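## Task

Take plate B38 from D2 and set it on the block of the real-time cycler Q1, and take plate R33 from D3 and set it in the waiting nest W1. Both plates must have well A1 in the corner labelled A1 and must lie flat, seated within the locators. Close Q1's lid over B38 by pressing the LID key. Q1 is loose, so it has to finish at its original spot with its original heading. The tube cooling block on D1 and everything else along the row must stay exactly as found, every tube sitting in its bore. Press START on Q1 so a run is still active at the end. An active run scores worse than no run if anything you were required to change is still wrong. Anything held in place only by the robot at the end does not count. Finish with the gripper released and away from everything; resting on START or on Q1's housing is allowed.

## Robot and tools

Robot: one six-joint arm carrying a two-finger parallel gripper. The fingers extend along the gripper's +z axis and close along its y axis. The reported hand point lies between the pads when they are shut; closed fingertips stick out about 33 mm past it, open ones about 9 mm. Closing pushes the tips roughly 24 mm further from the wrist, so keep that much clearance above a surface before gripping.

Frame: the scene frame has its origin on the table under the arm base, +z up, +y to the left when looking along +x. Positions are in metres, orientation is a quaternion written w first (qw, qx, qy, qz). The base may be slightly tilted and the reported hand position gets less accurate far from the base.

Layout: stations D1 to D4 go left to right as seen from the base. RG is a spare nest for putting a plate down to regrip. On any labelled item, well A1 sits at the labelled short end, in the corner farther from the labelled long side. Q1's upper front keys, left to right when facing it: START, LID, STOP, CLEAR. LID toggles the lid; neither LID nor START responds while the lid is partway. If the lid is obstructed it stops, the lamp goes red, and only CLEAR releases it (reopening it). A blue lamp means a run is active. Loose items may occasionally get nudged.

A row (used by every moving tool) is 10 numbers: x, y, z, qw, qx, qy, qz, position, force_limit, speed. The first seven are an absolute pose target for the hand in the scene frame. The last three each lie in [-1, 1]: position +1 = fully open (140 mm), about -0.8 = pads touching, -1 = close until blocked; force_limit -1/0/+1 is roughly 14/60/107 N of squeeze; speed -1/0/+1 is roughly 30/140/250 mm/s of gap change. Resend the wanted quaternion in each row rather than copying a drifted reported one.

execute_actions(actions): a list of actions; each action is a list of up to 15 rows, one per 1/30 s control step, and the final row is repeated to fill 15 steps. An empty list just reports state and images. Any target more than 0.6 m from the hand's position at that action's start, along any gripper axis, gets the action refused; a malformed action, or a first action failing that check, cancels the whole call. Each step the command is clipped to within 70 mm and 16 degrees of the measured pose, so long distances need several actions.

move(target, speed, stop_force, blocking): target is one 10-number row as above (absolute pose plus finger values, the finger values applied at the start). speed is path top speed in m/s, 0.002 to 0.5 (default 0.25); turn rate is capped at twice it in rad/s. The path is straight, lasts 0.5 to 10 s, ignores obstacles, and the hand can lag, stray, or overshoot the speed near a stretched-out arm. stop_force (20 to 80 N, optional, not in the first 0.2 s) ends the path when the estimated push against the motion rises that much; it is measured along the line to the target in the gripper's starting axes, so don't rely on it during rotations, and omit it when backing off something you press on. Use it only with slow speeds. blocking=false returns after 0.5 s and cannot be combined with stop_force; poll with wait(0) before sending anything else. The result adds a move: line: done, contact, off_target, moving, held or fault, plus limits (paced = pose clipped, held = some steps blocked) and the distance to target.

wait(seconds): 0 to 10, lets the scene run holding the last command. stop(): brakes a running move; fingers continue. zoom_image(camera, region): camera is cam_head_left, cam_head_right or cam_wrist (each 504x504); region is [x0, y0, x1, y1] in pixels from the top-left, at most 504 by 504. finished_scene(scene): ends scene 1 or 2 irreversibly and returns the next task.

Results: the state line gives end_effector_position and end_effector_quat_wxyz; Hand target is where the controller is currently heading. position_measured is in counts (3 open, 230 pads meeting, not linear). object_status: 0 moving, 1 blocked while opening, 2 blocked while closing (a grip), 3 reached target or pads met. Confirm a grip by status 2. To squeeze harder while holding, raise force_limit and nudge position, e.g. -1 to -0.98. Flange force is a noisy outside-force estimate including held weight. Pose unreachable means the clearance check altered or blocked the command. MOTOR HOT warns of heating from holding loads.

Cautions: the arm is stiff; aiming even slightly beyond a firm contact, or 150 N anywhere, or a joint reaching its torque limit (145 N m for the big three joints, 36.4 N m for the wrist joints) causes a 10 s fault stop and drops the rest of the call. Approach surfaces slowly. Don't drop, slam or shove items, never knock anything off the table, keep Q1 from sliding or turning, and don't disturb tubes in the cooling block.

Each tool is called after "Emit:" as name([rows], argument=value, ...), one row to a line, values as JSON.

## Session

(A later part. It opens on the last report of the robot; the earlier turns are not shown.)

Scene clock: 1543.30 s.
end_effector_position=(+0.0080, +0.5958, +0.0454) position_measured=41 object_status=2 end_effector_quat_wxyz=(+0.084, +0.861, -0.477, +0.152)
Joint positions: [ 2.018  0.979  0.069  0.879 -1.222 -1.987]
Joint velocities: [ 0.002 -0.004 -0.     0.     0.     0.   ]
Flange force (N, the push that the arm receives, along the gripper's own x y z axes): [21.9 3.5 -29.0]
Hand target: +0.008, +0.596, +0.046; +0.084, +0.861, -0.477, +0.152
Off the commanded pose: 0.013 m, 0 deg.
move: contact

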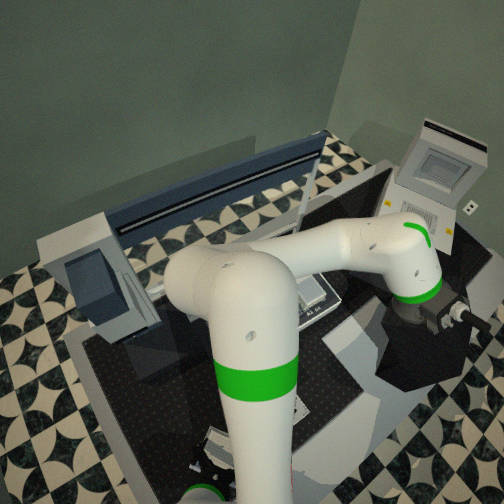

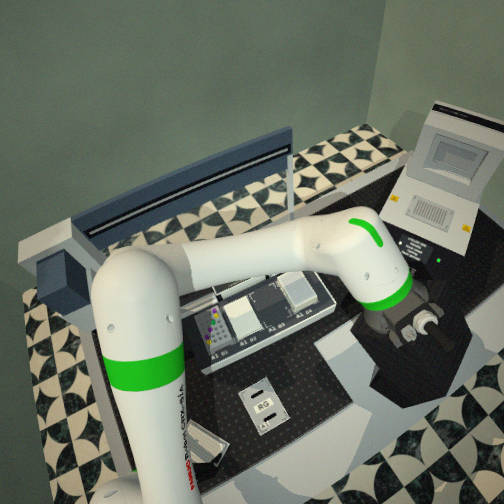

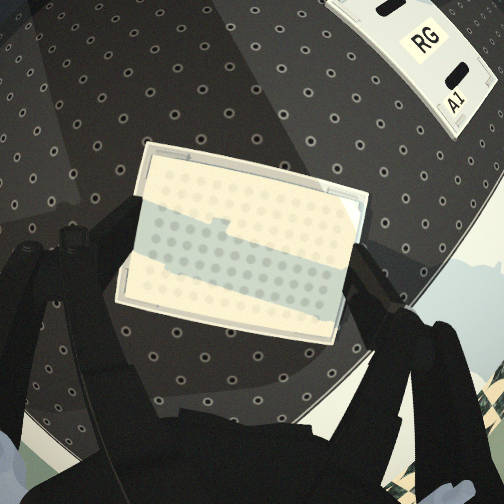

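Emit:
move(target=[0.0082, 0.5954, 0.0462, -0.0842, -0.8613, 0.4774, -0.1519, -0.98, 0.2, -0.8], speed=0.006)

Emit:
move(target=[0.0082, 0.5954, 0.034, -0.0842, -0.8613, 0.4774, -0.1519, -0.98, 0.2, -0.8], speed=0.004, stop_force=20)

Scene clock: 1552.47 s.
end_effector_position=(+0.0082, +0.5954, +0.0462) position_measured=41 object_status=2 end_effector_quat_wxyz=(+0.084, +0.861, -0.477, +0.152)
Joint positions: [ 2.018  0.977  0.067  0.878 -1.222 -1.987]
Joint velocities: [ 0.     0.001 -0.    -0.002  0.     0.   ]
Flange force (N, the push that the arm receives, along the gripper's own x y z axes): [-1.5 -1.5 -1.1]
Hand target: +0.008, +0.595, +0.046; +0.084, +0.861, -0.477, +0.152
Off the commanded pose: 0.000 m, 0 deg.
move: done

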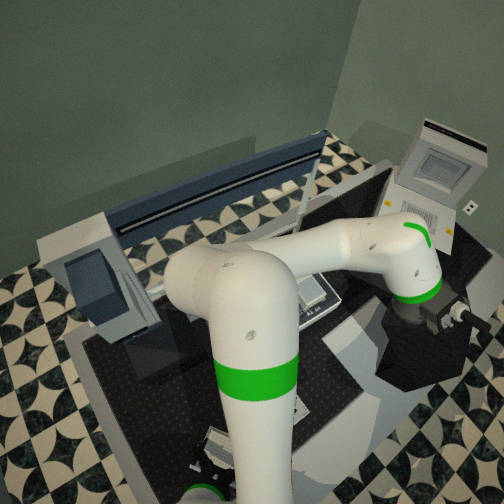

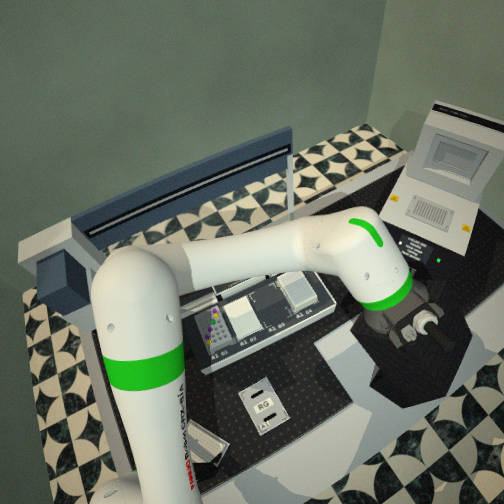

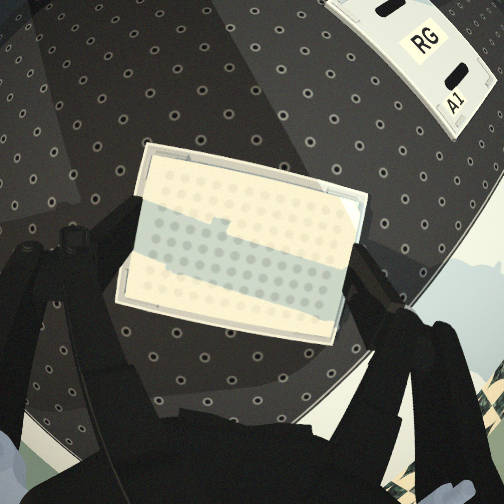

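Scene clock: 1553.00 s.
end_effector_position=(+0.0084, +0.5953, +0.0454) position_measured=41 object_status=2 end_effector_quat_wxyz=(+0.084, +0.861, -0.477, +0.152)
Joint positions: [ 2.017  0.978  0.067  0.879 -1.221 -1.987]
Joint velocities: [ 0.003 -0.001 -0.001 -0.006  0.002  0.001]
Flange force (N, the push that the arm receives, along the gripper's own x y z axes): [16.6 4.5 -31.0]
Hand target: +0.008, +0.595, +0.046; +0.084, +0.861, -0.477, +0.152
Off the commanded pose: 0.011 m, 0 deg.
move: contact

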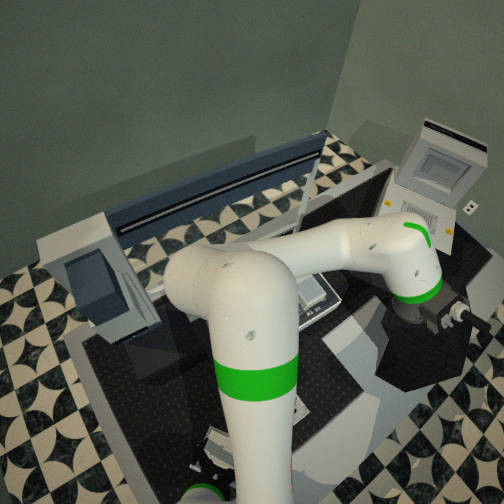

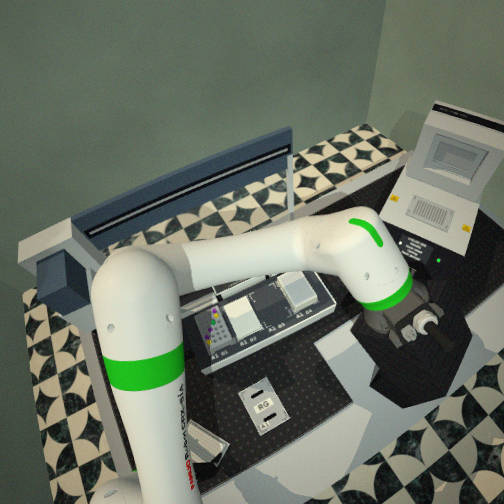

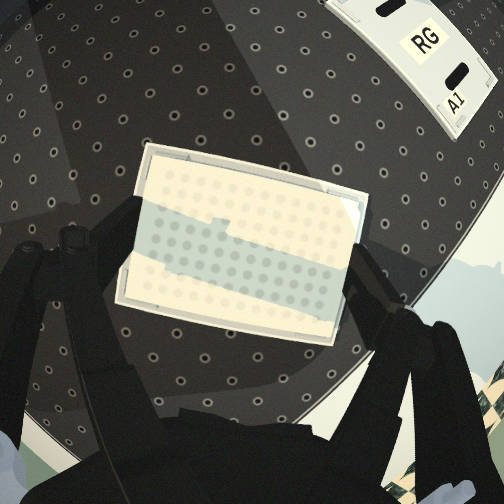

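Emit:
move(target=[0.0082, 0.5954, 0.0458, -0.0842, -0.8613, 0.4774, -0.1519, 1, 0.2, -0.5], speed=0.01)

Emit:
move(target=[0.0082, 0.5954, 0.075, -0.0842, -0.8613, 0.4774, -0.1519, 1, 0.2, 0], speed=0.08)

Emit:
move(target=[0.07, 0.49, 0.14, -0.0842, -0.8613, 0.4774, -0.1519, 1, 0.2, 0], speed=0.2)

Scene clock: 1560.30 s.
end_effector_position=(+0.0082, +0.5952, +0.0458) position_measured=3 object_status=3 end_effector_quat_wxyz=(+0.084, +0.861, -0.477, +0.152)
Joint positions: [ 2.018  0.977  0.067  0.878 -1.222 -1.987]
Joint velocities: [-0.     0.001  0.    -0.     0.001  0.   ]
Flange force (N, the push that the arm receives, along the gripper's own x y z axes): [-0.1 1.7 0.0]
Hand target: +0.008, +0.595, +0.046; +0.084, +0.861, -0.477, +0.152
Off the commanded pose: 0.000 m, 0 deg.
move: done

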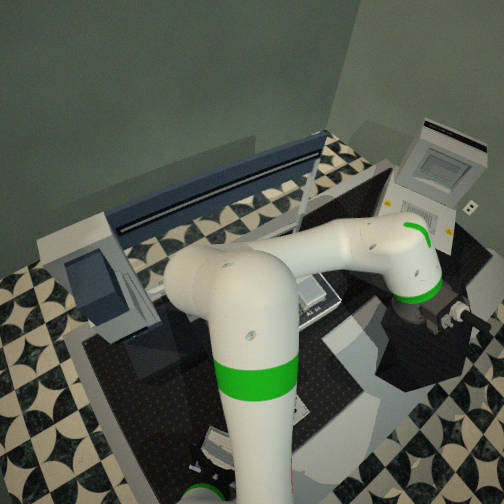

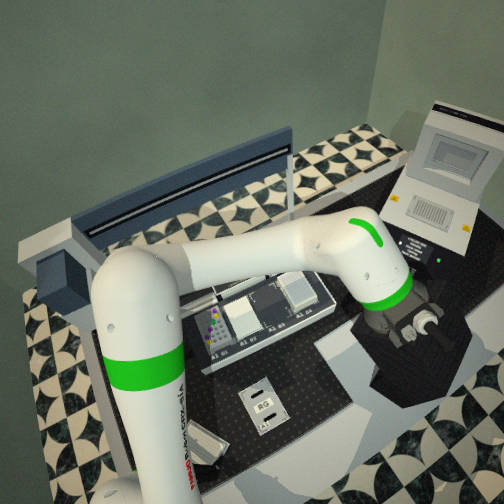

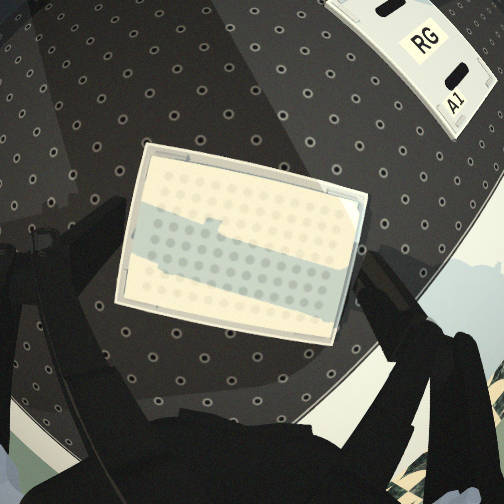

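Scene clock: 1561.03 s.
end_effector_position=(+0.0081, +0.5953, +0.0750) position_measured=3 object_status=3 end_effector_quat_wxyz=(+0.084, +0.861, -0.477, +0.152)
Joint positions: [ 2.051  0.936  0.051  0.85  -1.254 -1.981]
Joint velocities: [ 0.002  0.003  0.001  0.     0.001 -0.   ]
Flange force (N, the push that the arm receives, along the gripper's own x y z axes): [3.7 0.2 -2.4]
Hand target: +0.008, +0.595, +0.075; +0.084, +0.861, -0.477, +0.152
Off the commanded pose: 0.000 m, 0 deg.
move: done

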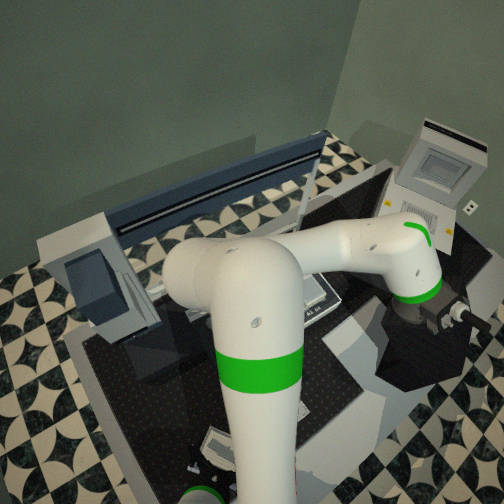

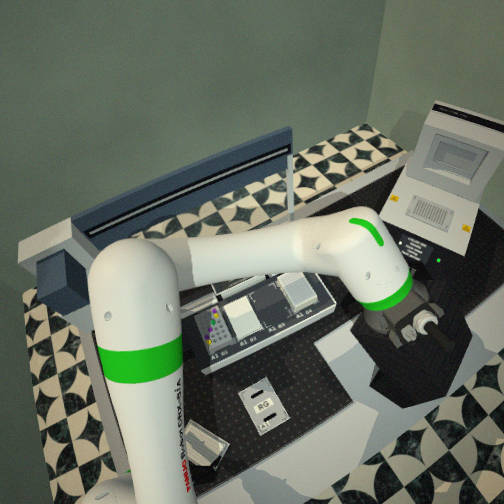

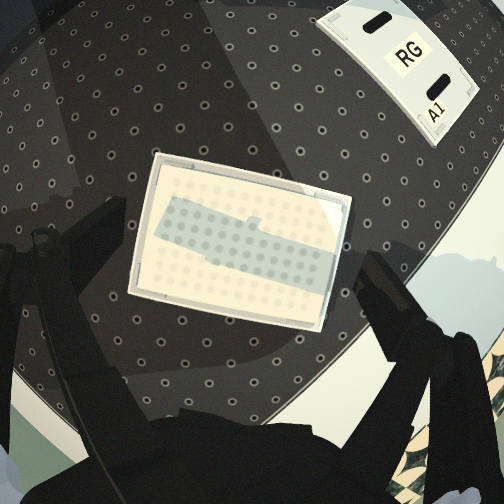

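Scene clock: 1562.13 s.
end_effector_position=(+0.0696, +0.4896, +0.1398) position_measured=3 object_status=3 end_effector_quat_wxyz=(+0.084, +0.861, -0.477, +0.152)
Joint positions: [ 2.093  0.607 -0.38   0.849 -1.205 -2.079]
Joint velocities: [ 0.001  0.    -0.001 -0.002 -0.002  0.   ]
Flange force (N, the push that the arm receives, along the gripper's own x y z axes): [-5.3 -0.8 -1.5]
Hand target: +0.070, +0.490, +0.140; +0.084, +0.861, -0.477, +0.152
Off the commanded pose: 0.001 m, 0 deg.
move: done

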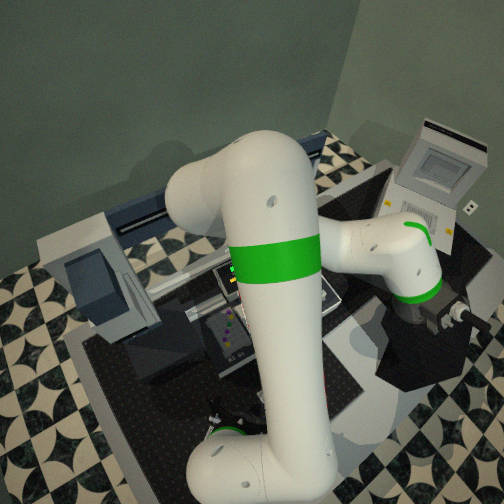

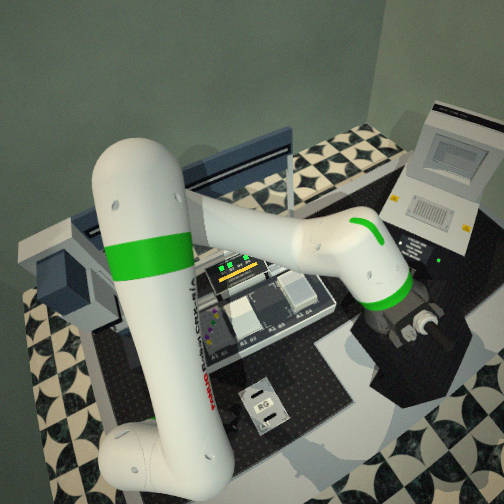

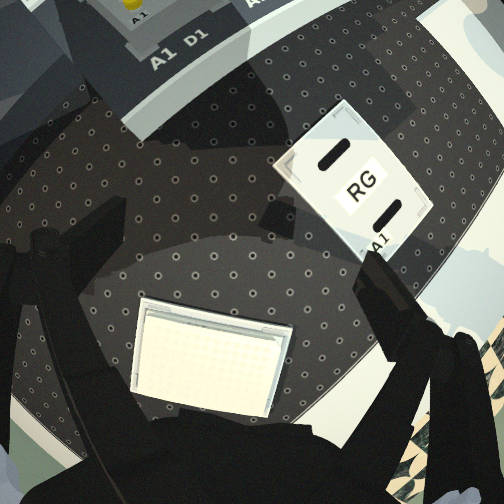

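Emit:
zoom_image(camera="cam_wrist", region=[120, 285, 310, 425])

Region (120, 285, 310, 425) of cam_wrist's 504x504 image, scaled by 2.653, with more detail than that image has; it fills the top 371 rows of this view, and the rest is white.

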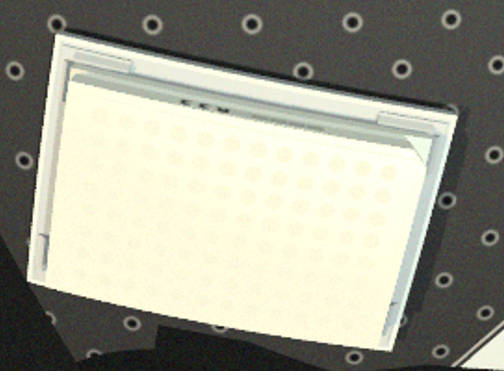

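Emit:
move(target=[0.12, 0.425, 0.19, -0.0900, -0.8400, 0.5140, -0.1481, 1, 0.2, 0], speed=0.2)

Emit:
move(target=[0.2465, 0.3495, 0.188, -0.1116, -0.7544, 0.6330, -0.1330, 1, 0.2, 0], speed=0.2)

Emit:
move(target=[0.317, 0.334, 0.182, -0.1116, -0.7544, 0.6330, -0.1330, 1, 0.2, 0], speed=0.07)

Scene clock: 1626.23 s.
end_effector_position=(+0.1197, +0.4248, +0.1899) position_measured=3 object_status=3 end_effector_quat_wxyz=(+0.090, +0.840, -0.514, +0.148)
Joint positions: [ 2.123  0.359 -0.582  0.792 -1.234 -2.128]
Joint velocities: [ 0.002 -0.001  0.001  0.001 -0.002 -0.   ]
Flange force (N, the push that the arm receives, along the gripper's own x y z axes): [-1.6 0.3 2.9]
Hand target: +0.120, +0.425, +0.190; +0.090, +0.840, -0.514, +0.148
Off the commanded pose: 0.000 m, 0 deg.
move: done

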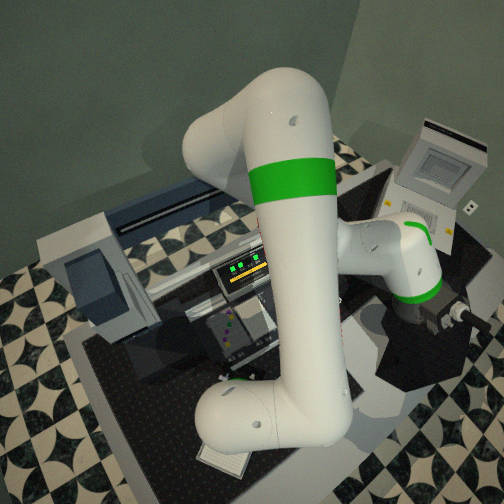

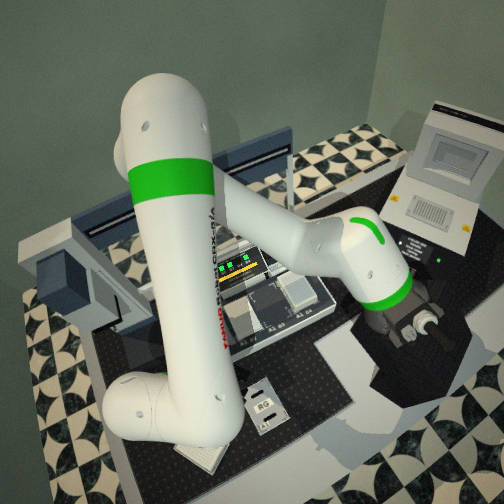

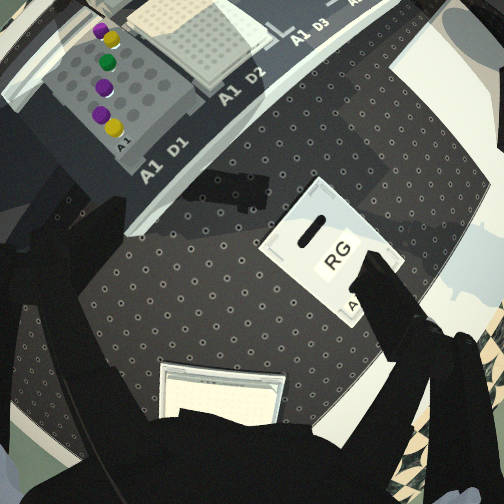

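Scene clock: 1627.37 s.
end_effector_position=(+0.2466, +0.3496, +0.1880) position_measured=3 object_status=3 end_effector_quat_wxyz=(+0.111, +0.754, -0.633, +0.133)
Joint positions: [ 1.873  0.036 -0.736  0.8   -1.18  -2.125]
Joint velocities: [-0.    -0.001 -0.     0.001 -0.001  0.   ]
Flange force (N, the push that the arm receives, along the gripper's own x y z axes): [-4.6 -1.2 1.3]
Hand target: +0.247, +0.350, +0.188; +0.111, +0.754, -0.633, +0.133
Off the commanded pose: 0.000 m, 0 deg.
move: done

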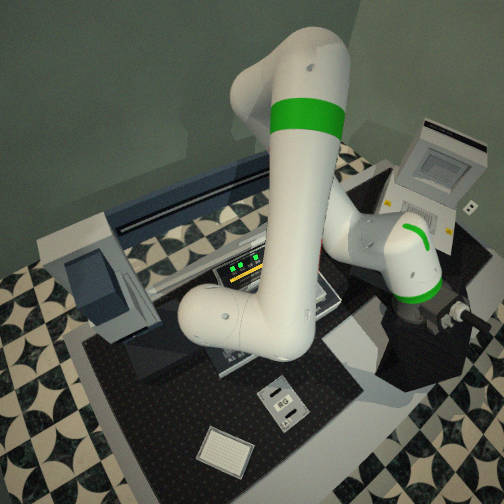

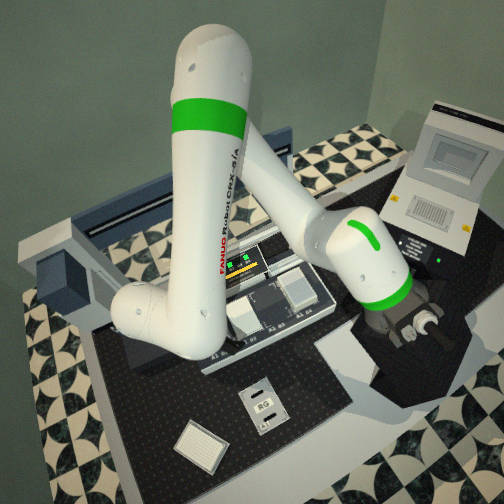

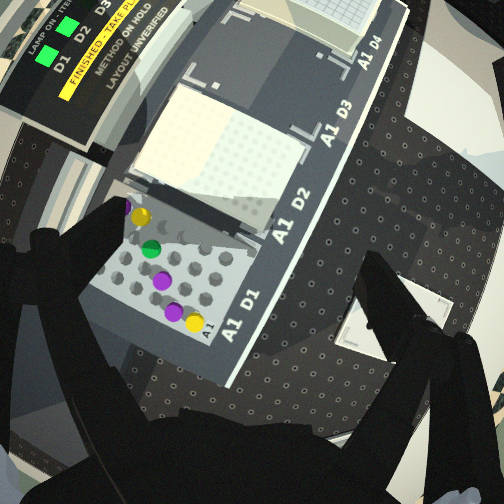

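Scene clock: 1628.67 s.
end_effector_position=(+0.3172, +0.3340, +0.1821) position_measured=3 object_status=3 end_effector_quat_wxyz=(+0.111, +0.754, -0.633, +0.133)
Joint positions: [ 1.71  -0.037 -0.721  0.844 -1.152 -1.963]
Joint velocities: [-0.001  0.001  0.     0.     0.001  0.   ]
Flange force (N, the push that the arm receives, along the gripper's own x y z axes): [1.7 0.6 0.9]
Hand target: +0.317, +0.334, +0.182; +0.111, +0.754, -0.633, +0.133
Off the commanded pose: 0.000 m, 0 deg.
move: done

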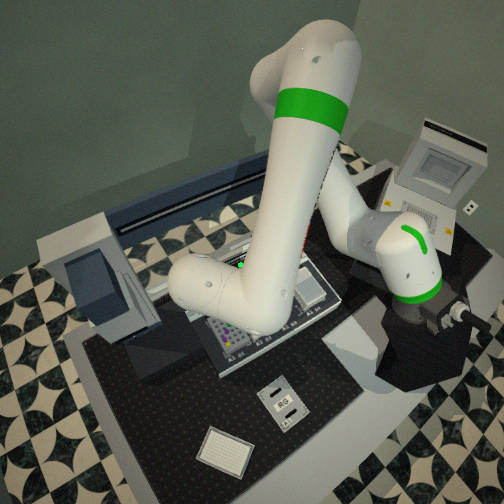

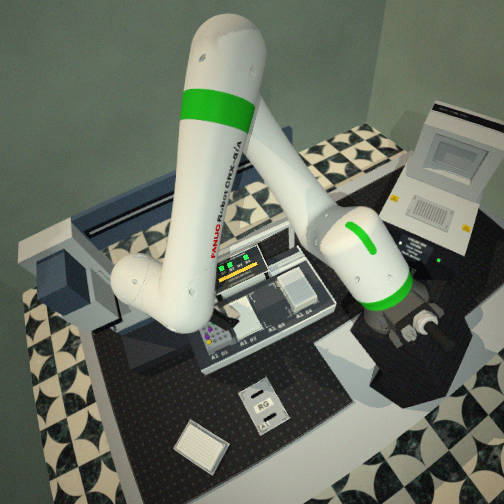

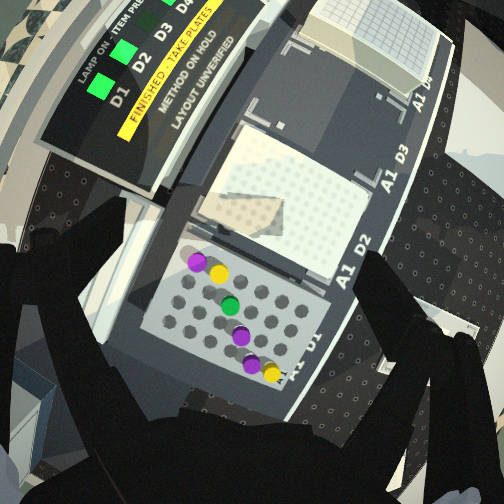

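Emit:
move(target=[0.2923, 0.2858, 0.125, -0.0513, -0.6765, 0.7331, -0.0473, 1, 0.2, 0], speed=0.15)

Emit:
zoom_image(camera="cam_wrist", region=[100, 130, 390, 380])

Scene clock: 1639.43 s.
end_effector_position=(+0.2928, +0.2862, +0.1253) position_measured=3 object_status=3 end_effector_quat_wxyz=(+0.051, +0.676, -0.733, +0.048)
Joint positions: [ 1.467 -0.175 -1.03   1.122 -0.703 -2.314]
Joint velocities: [-0.001 -0.001 -0.001  0.    -0.002 -0.002]
Flange force (N, the push that the arm receives, along the gripper's own x y z axes): [1.7 -5.4 3.3]
Hand target: +0.293, +0.286, +0.125; +0.051, +0.676, -0.733, +0.048
Off the commanded pose: 0.001 m, 0 deg.
move: done

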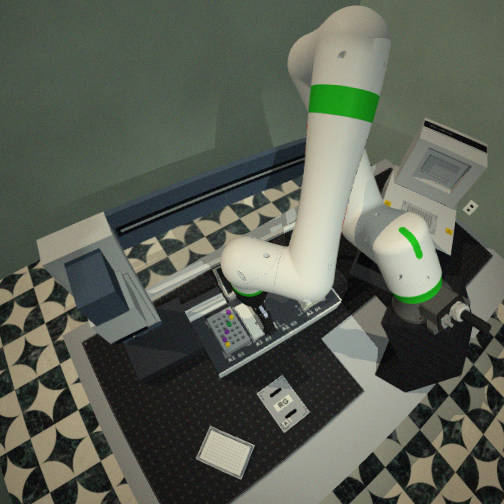

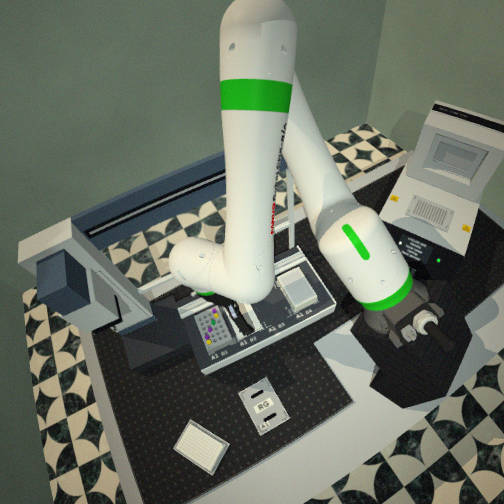

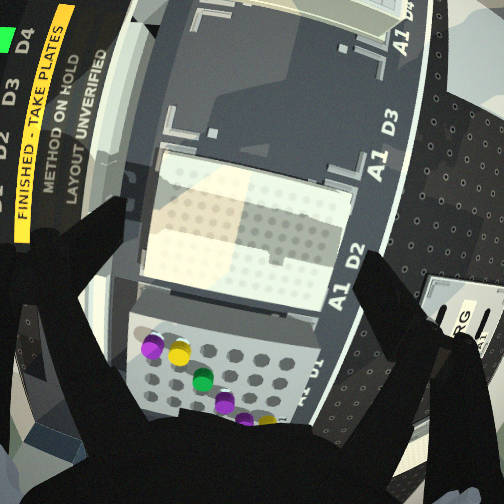

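Region (100, 130, 390, 380) of cam_wrist's 504x504 image, scaled by 1.738, with more detail than that image has; it fills the top 434 rows of this view, and the rest is white.

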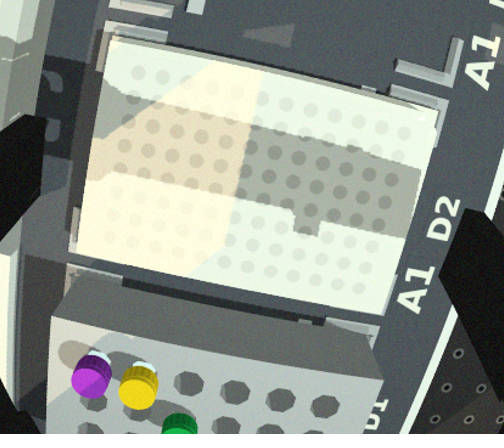

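Emit:
zoom_image(camera="cam_wrist", region=[130, 135, 250, 295])

Emit:
zoom_image(camera="cam_wrist", region=[250, 165, 370, 325])

Region (130, 135, 250, 295) of cam_wrist's 504x504 image, scaled by 3.150, with more detail than that image has; it fills the left 378 columns of this view, and the rest is white.

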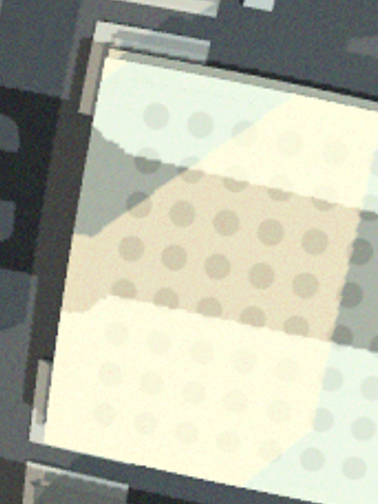

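Region (250, 165, 370, 325) of cam_wrist's 504x504 image, scaled by 3.150, with more detail than that image has; it fills the left 378 columns of this view, and the rest is white.

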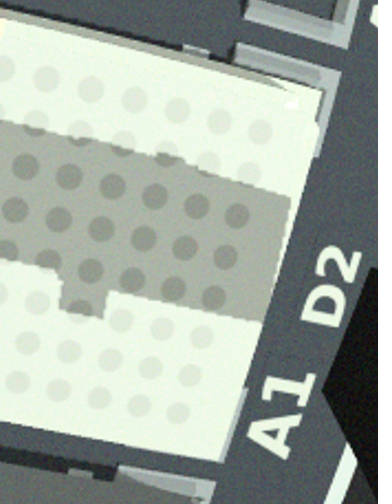

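Emit:
move(target=[0.2916, 0.2872, 0.0955, -0.0513, -0.6765, 0.7331, -0.0473, 1, 0.2, 0], speed=0.06)

Emit:
move(target=[0.2916, 0.2872, 0.0955, -0.0513, -0.6765, 0.7331, -0.0473, -1, -0.6, -0.8], speed=0.03)

Scene clock: 1665.47 s.
end_effector_position=(+0.2921, +0.2875, +0.0956) position_measured=3 object_status=3 end_effector_quat_wxyz=(+0.051, +0.676, -0.733, +0.047)
Joint positions: [ 1.359 -0.087 -1.028  1.28  -0.609 -2.405]
Joint velocities: [-0.002  0.002 -0.     0.001 -0.001 -0.   ]
Flange force (N, the push that the arm receives, along the gripper's own x y z axes): no reading
Hand target: +0.292, +0.287, +0.096; +0.051, +0.677, -0.733, +0.048
Off the commanded pose: 0.001 m, 0 deg.
move: done

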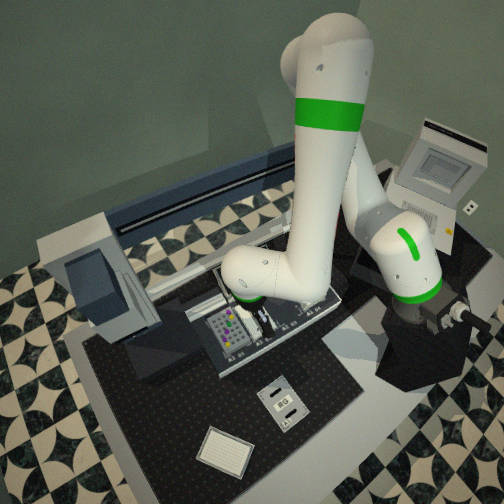

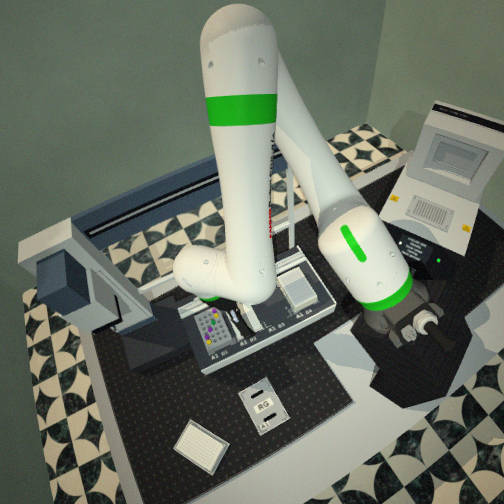

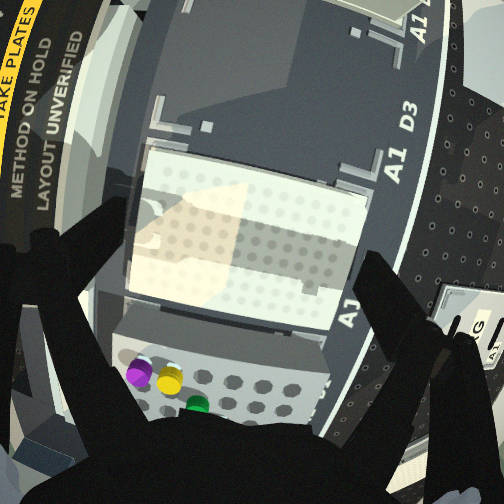

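Scene clock: 1666.17 s.
end_effector_position=(+0.2916, +0.2873, +0.0955) position_measured=36 object_status=2 end_effector_quat_wxyz=(+0.051, +0.677, -0.733, +0.047)
Joint positions: [ 1.359 -0.087 -1.028  1.28  -0.609 -2.405]
Joint velocities: [ 0.001 -0.    -0.001 -0.     0.002 -0.   ]
Flange force (N, the push that the arm receives, along the gripper's own x y z axes): no reading
Hand target: +0.292, +0.287, +0.095; +0.051, +0.677, -0.733, +0.047
Off the commanded pose: 0.000 m, 0 deg.
move: done

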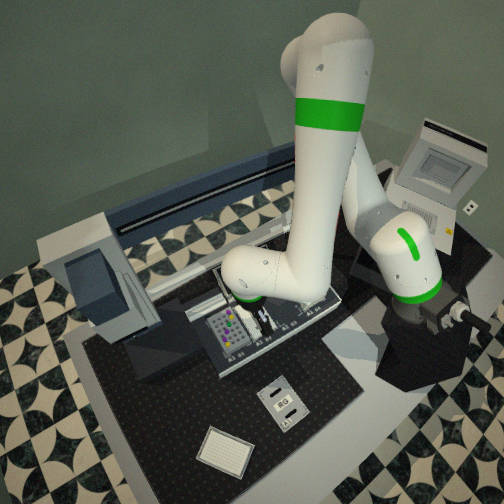

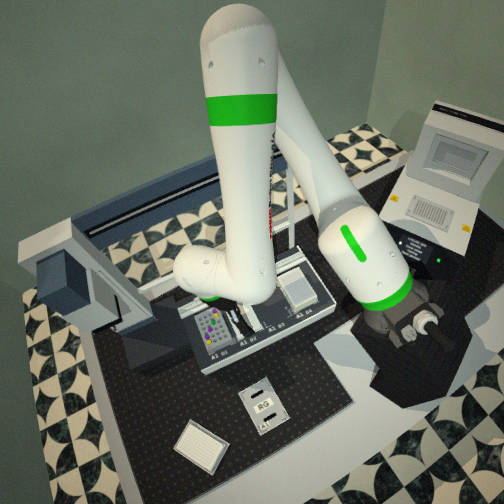

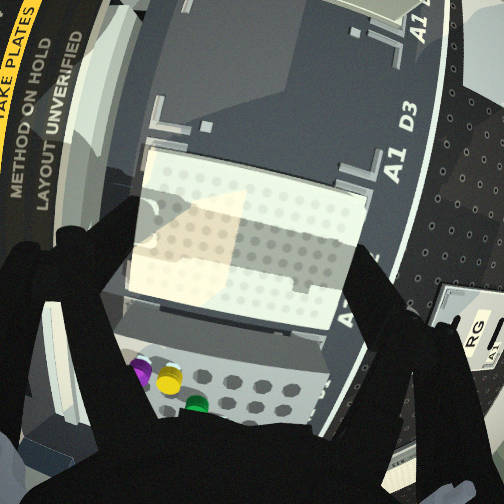

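Emit:
move(target=[0.2916, 0.2872, 0.0972, -0.0513, -0.6765, 0.7331, -0.0473, -1, -0.6, -0.8], speed=0.006)

Emit:
move(target=[0.2916, 0.2872, 0.112, -0.0513, -0.6765, 0.7331, -0.0473, -0.98, 0.3, -0.8], speed=0.03)

Emit:
move(target=[0.2916, 0.2872, 0.172, -0.0513, -0.6765, 0.7331, -0.0473, -0.98, 0.3, -0.8], speed=0.12)

Scene clock: 1671.60 s.
end_effector_position=(+0.2915, +0.2871, +0.0972) position_measured=37 object_status=2 end_effector_quat_wxyz=(+0.051, +0.677, -0.733, +0.047)
Joint positions: [ 1.365 -0.091 -1.029  1.27  -0.614 -2.399]
Joint velocities: [-0.001 -0.001  0.    -0.001  0.001  0.   ]
Flange force (N, the push that the arm receives, along the gripper's own x y z axes): no reading
Hand target: +0.292, +0.287, +0.097; +0.051, +0.677, -0.733, +0.047
Off the commanded pose: 0.000 m, 0 deg.
move: done

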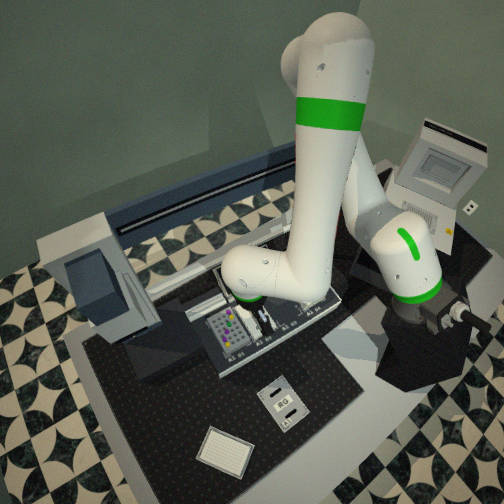

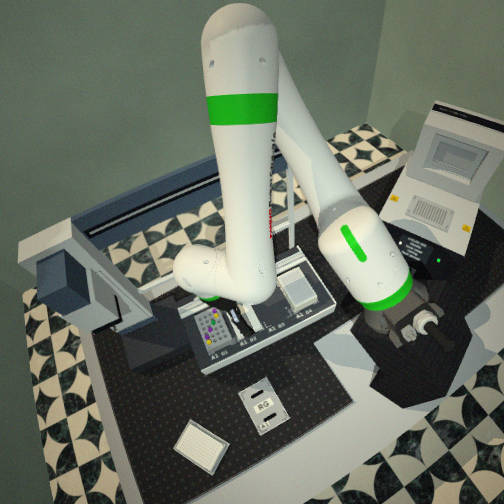

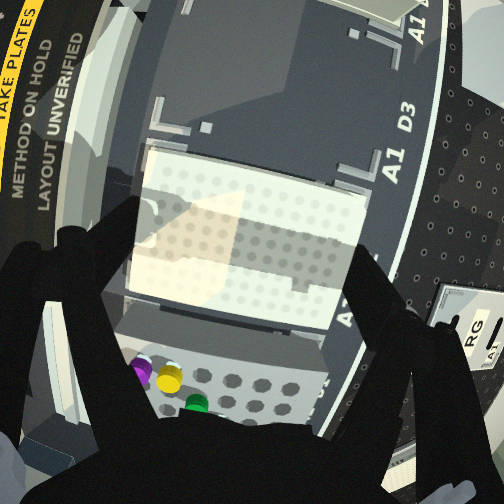

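Scene clock: 1672.33 s.
end_effector_position=(+0.2914, +0.2870, +0.1119) position_measured=42 object_status=2 end_effector_quat_wxyz=(+0.051, +0.677, -0.733, +0.047)
Joint positions: [ 1.422 -0.134 -1.03   1.188 -0.66  -2.353]
Joint velocities: [ 0.    -0.001 -0.    -0.002 -0.     0.001]
Flange force (N, the push that the arm receives, along the gripper's own x y z axes): [1.8 -5.3 8.2]
Hand target: +0.291, +0.287, +0.112; +0.051, +0.677, -0.733, +0.047
Off the commanded pose: 0.000 m, 0 deg.
move: done

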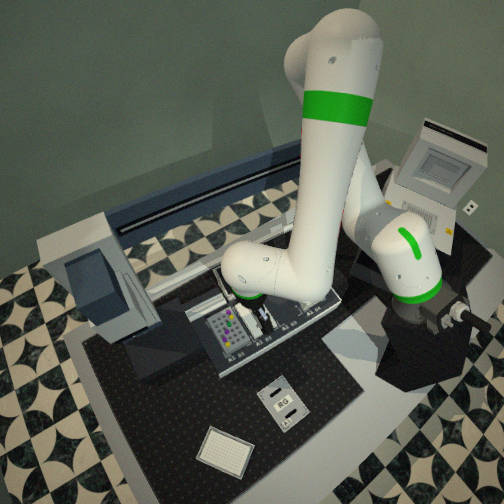

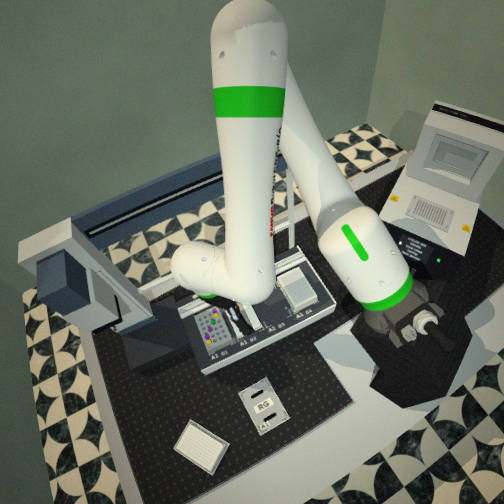

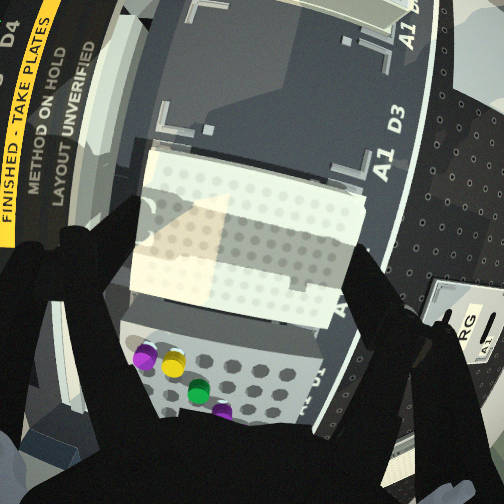

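Scene clock: 1673.20 s.
end_effector_position=(+0.2911, +0.2871, +0.1719) position_measured=42 object_status=2 end_effector_quat_wxyz=(+0.052, +0.677, -0.733, +0.047)
Joint positions: [ 1.637 -0.304 -1.017  0.941 -0.878 -2.228]
Joint velocities: [ 0.002 -0.     0.001 -0.001 -0.001  0.   ]
Flange force (N, the push that the arm receives, along the gripper's own x y z axes): [-3.7 -5.0 -0.2]
Hand target: +0.291, +0.287, +0.172; +0.052, +0.677, -0.733, +0.047
Off the commanded pose: 0.001 m, 0 deg.
move: done

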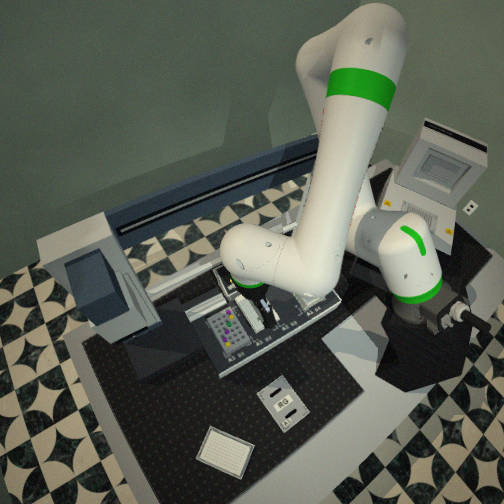

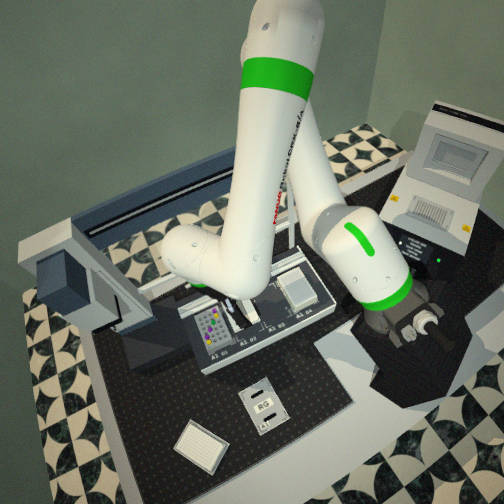

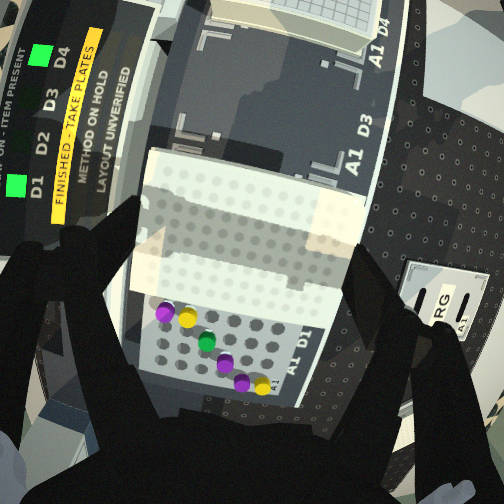

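Emit:
move(target=[0.275, 0.341, 0.25, -0.1563, 0.0431, 0.9868, 0.0068, -0.98, 0.3, -0.8], speed=0.4)

Emit:
move(target=[0.232, 0.337, 0.352, -0.3004, 0.0416, 0.9528, 0.0131, -0.98, 0.3, -0.8], speed=0.2)

Scene clock: 1696.83 s.
end_effector_position=(+0.2753, +0.3415, +0.2505) position_measured=42 object_status=2 end_effector_quat_wxyz=(-0.156, +0.043, +0.987, +0.007)
Joint positions: [ 1.681 -0.475 -0.771  0.44  -0.975 -3.307]
Joint velocities: [ 0.002  0.001 -0.002  0.001 -0.    -0.001]
Flange force (N, the push that the arm receives, along the gripper's own x y z axes): [-5.6 -1.8 -6.6]
Hand target: +0.275, +0.341, +0.250; -0.156, +0.043, +0.987, +0.007
Off the commanded pose: 0.001 m, 0 deg.
move: done

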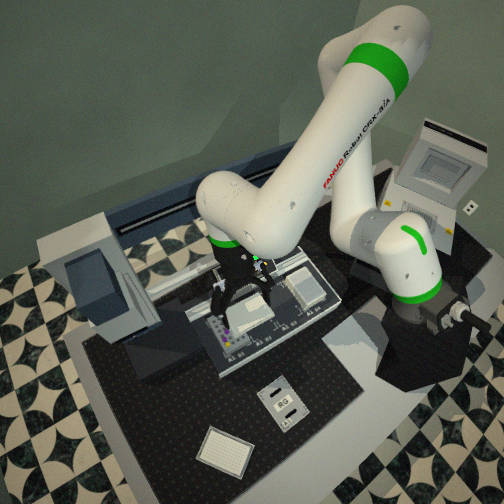

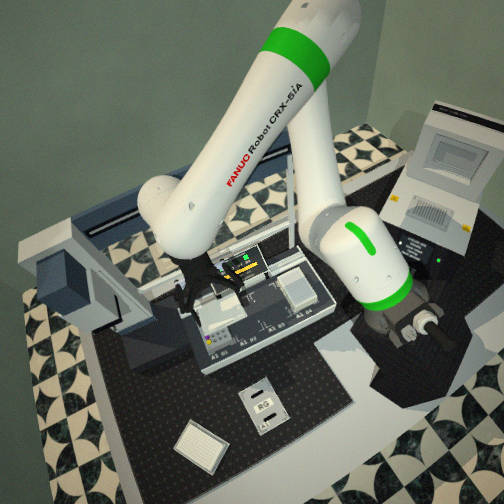

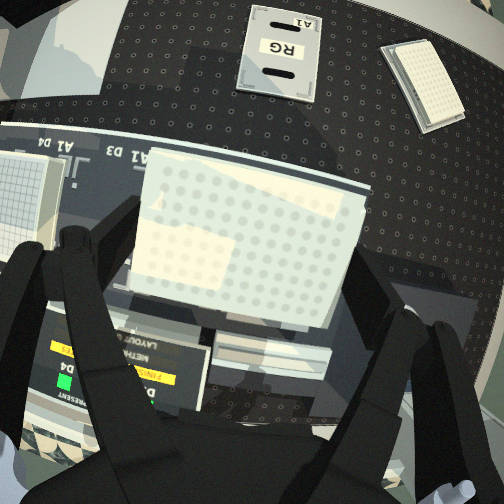

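Scene clock: 1697.93 s.
end_effector_position=(+0.2320, +0.3372, +0.3522) position_measured=42 object_status=2 end_effector_quat_wxyz=(-0.300, +0.042, +0.953, +0.013)
Joint positions: [ 1.707 -0.576 -0.559  0.077 -1.271 -3.102]
Joint velocities: [-0.    -0.002 -0.    -0.001 -0.001 -0.   ]
Flange force (N, the push that the arm receives, along the gripper's own x y z axes): [-6.3 2.8 -1.5]
Hand target: +0.232, +0.337, +0.352; -0.300, +0.042, +0.953, +0.013
Off the commanded pose: 0.000 m, 0 deg.
move: done

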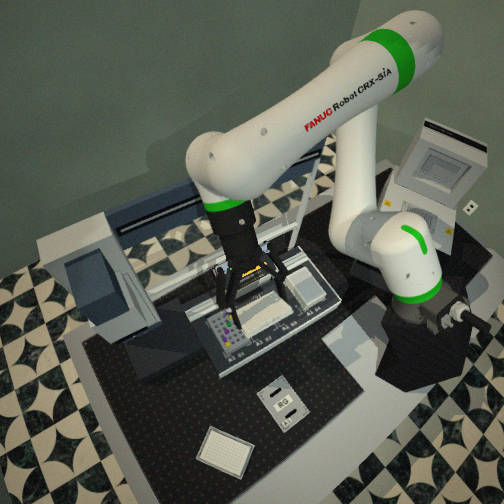

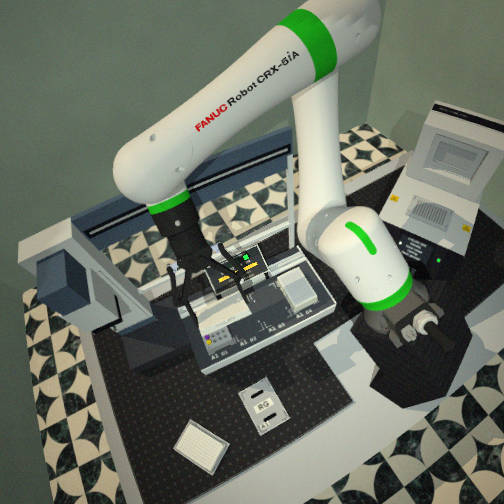

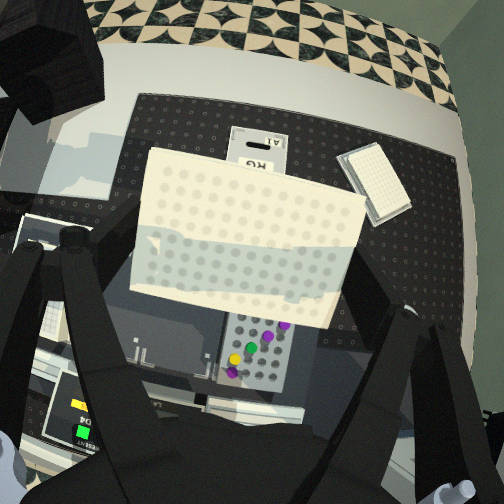

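Emit:
move(target=[0.418, 0.372, 0.63, -0.3581, 0.0407, 0.9327, 0.0156, -0.98, 0.3, -0.8], speed=0.2)

Scene clock: 1702.43 s.
end_effector_position=(+0.4179, +0.3709, +0.6302) position_measured=42 object_status=2 end_effector_quat_wxyz=(-0.358, +0.040, +0.933, +0.016)
Joint positions: [ 1.67  -0.357  0.461 -0.068 -2.079 -3.075]
Joint velocities: [-0.002  0.001  0.002 -0.    -0.001  0.001]
Flange force (N, the push that the arm receives, along the gripper's own x y z axes): [-4.0 0.8 -2.8]
Hand target: +0.418, +0.371, +0.630; -0.358, +0.040, +0.933, +0.016
Off the commanded pose: 0.001 m, 0 deg.
move: done

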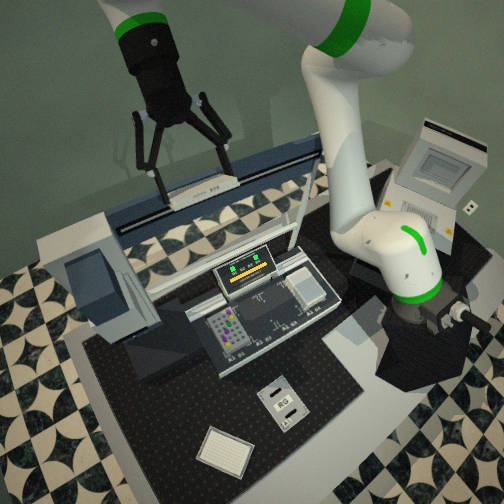

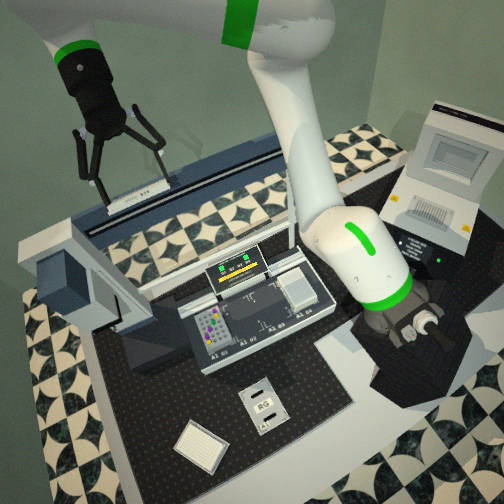

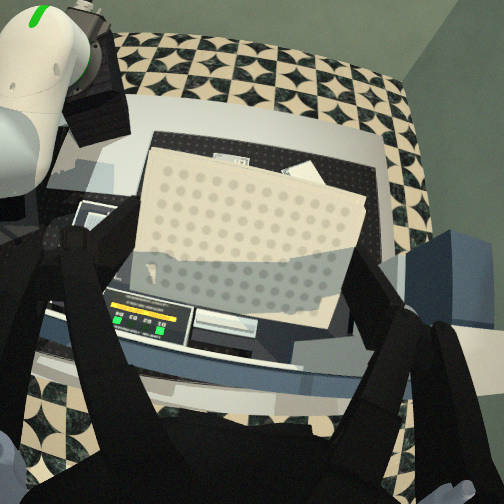

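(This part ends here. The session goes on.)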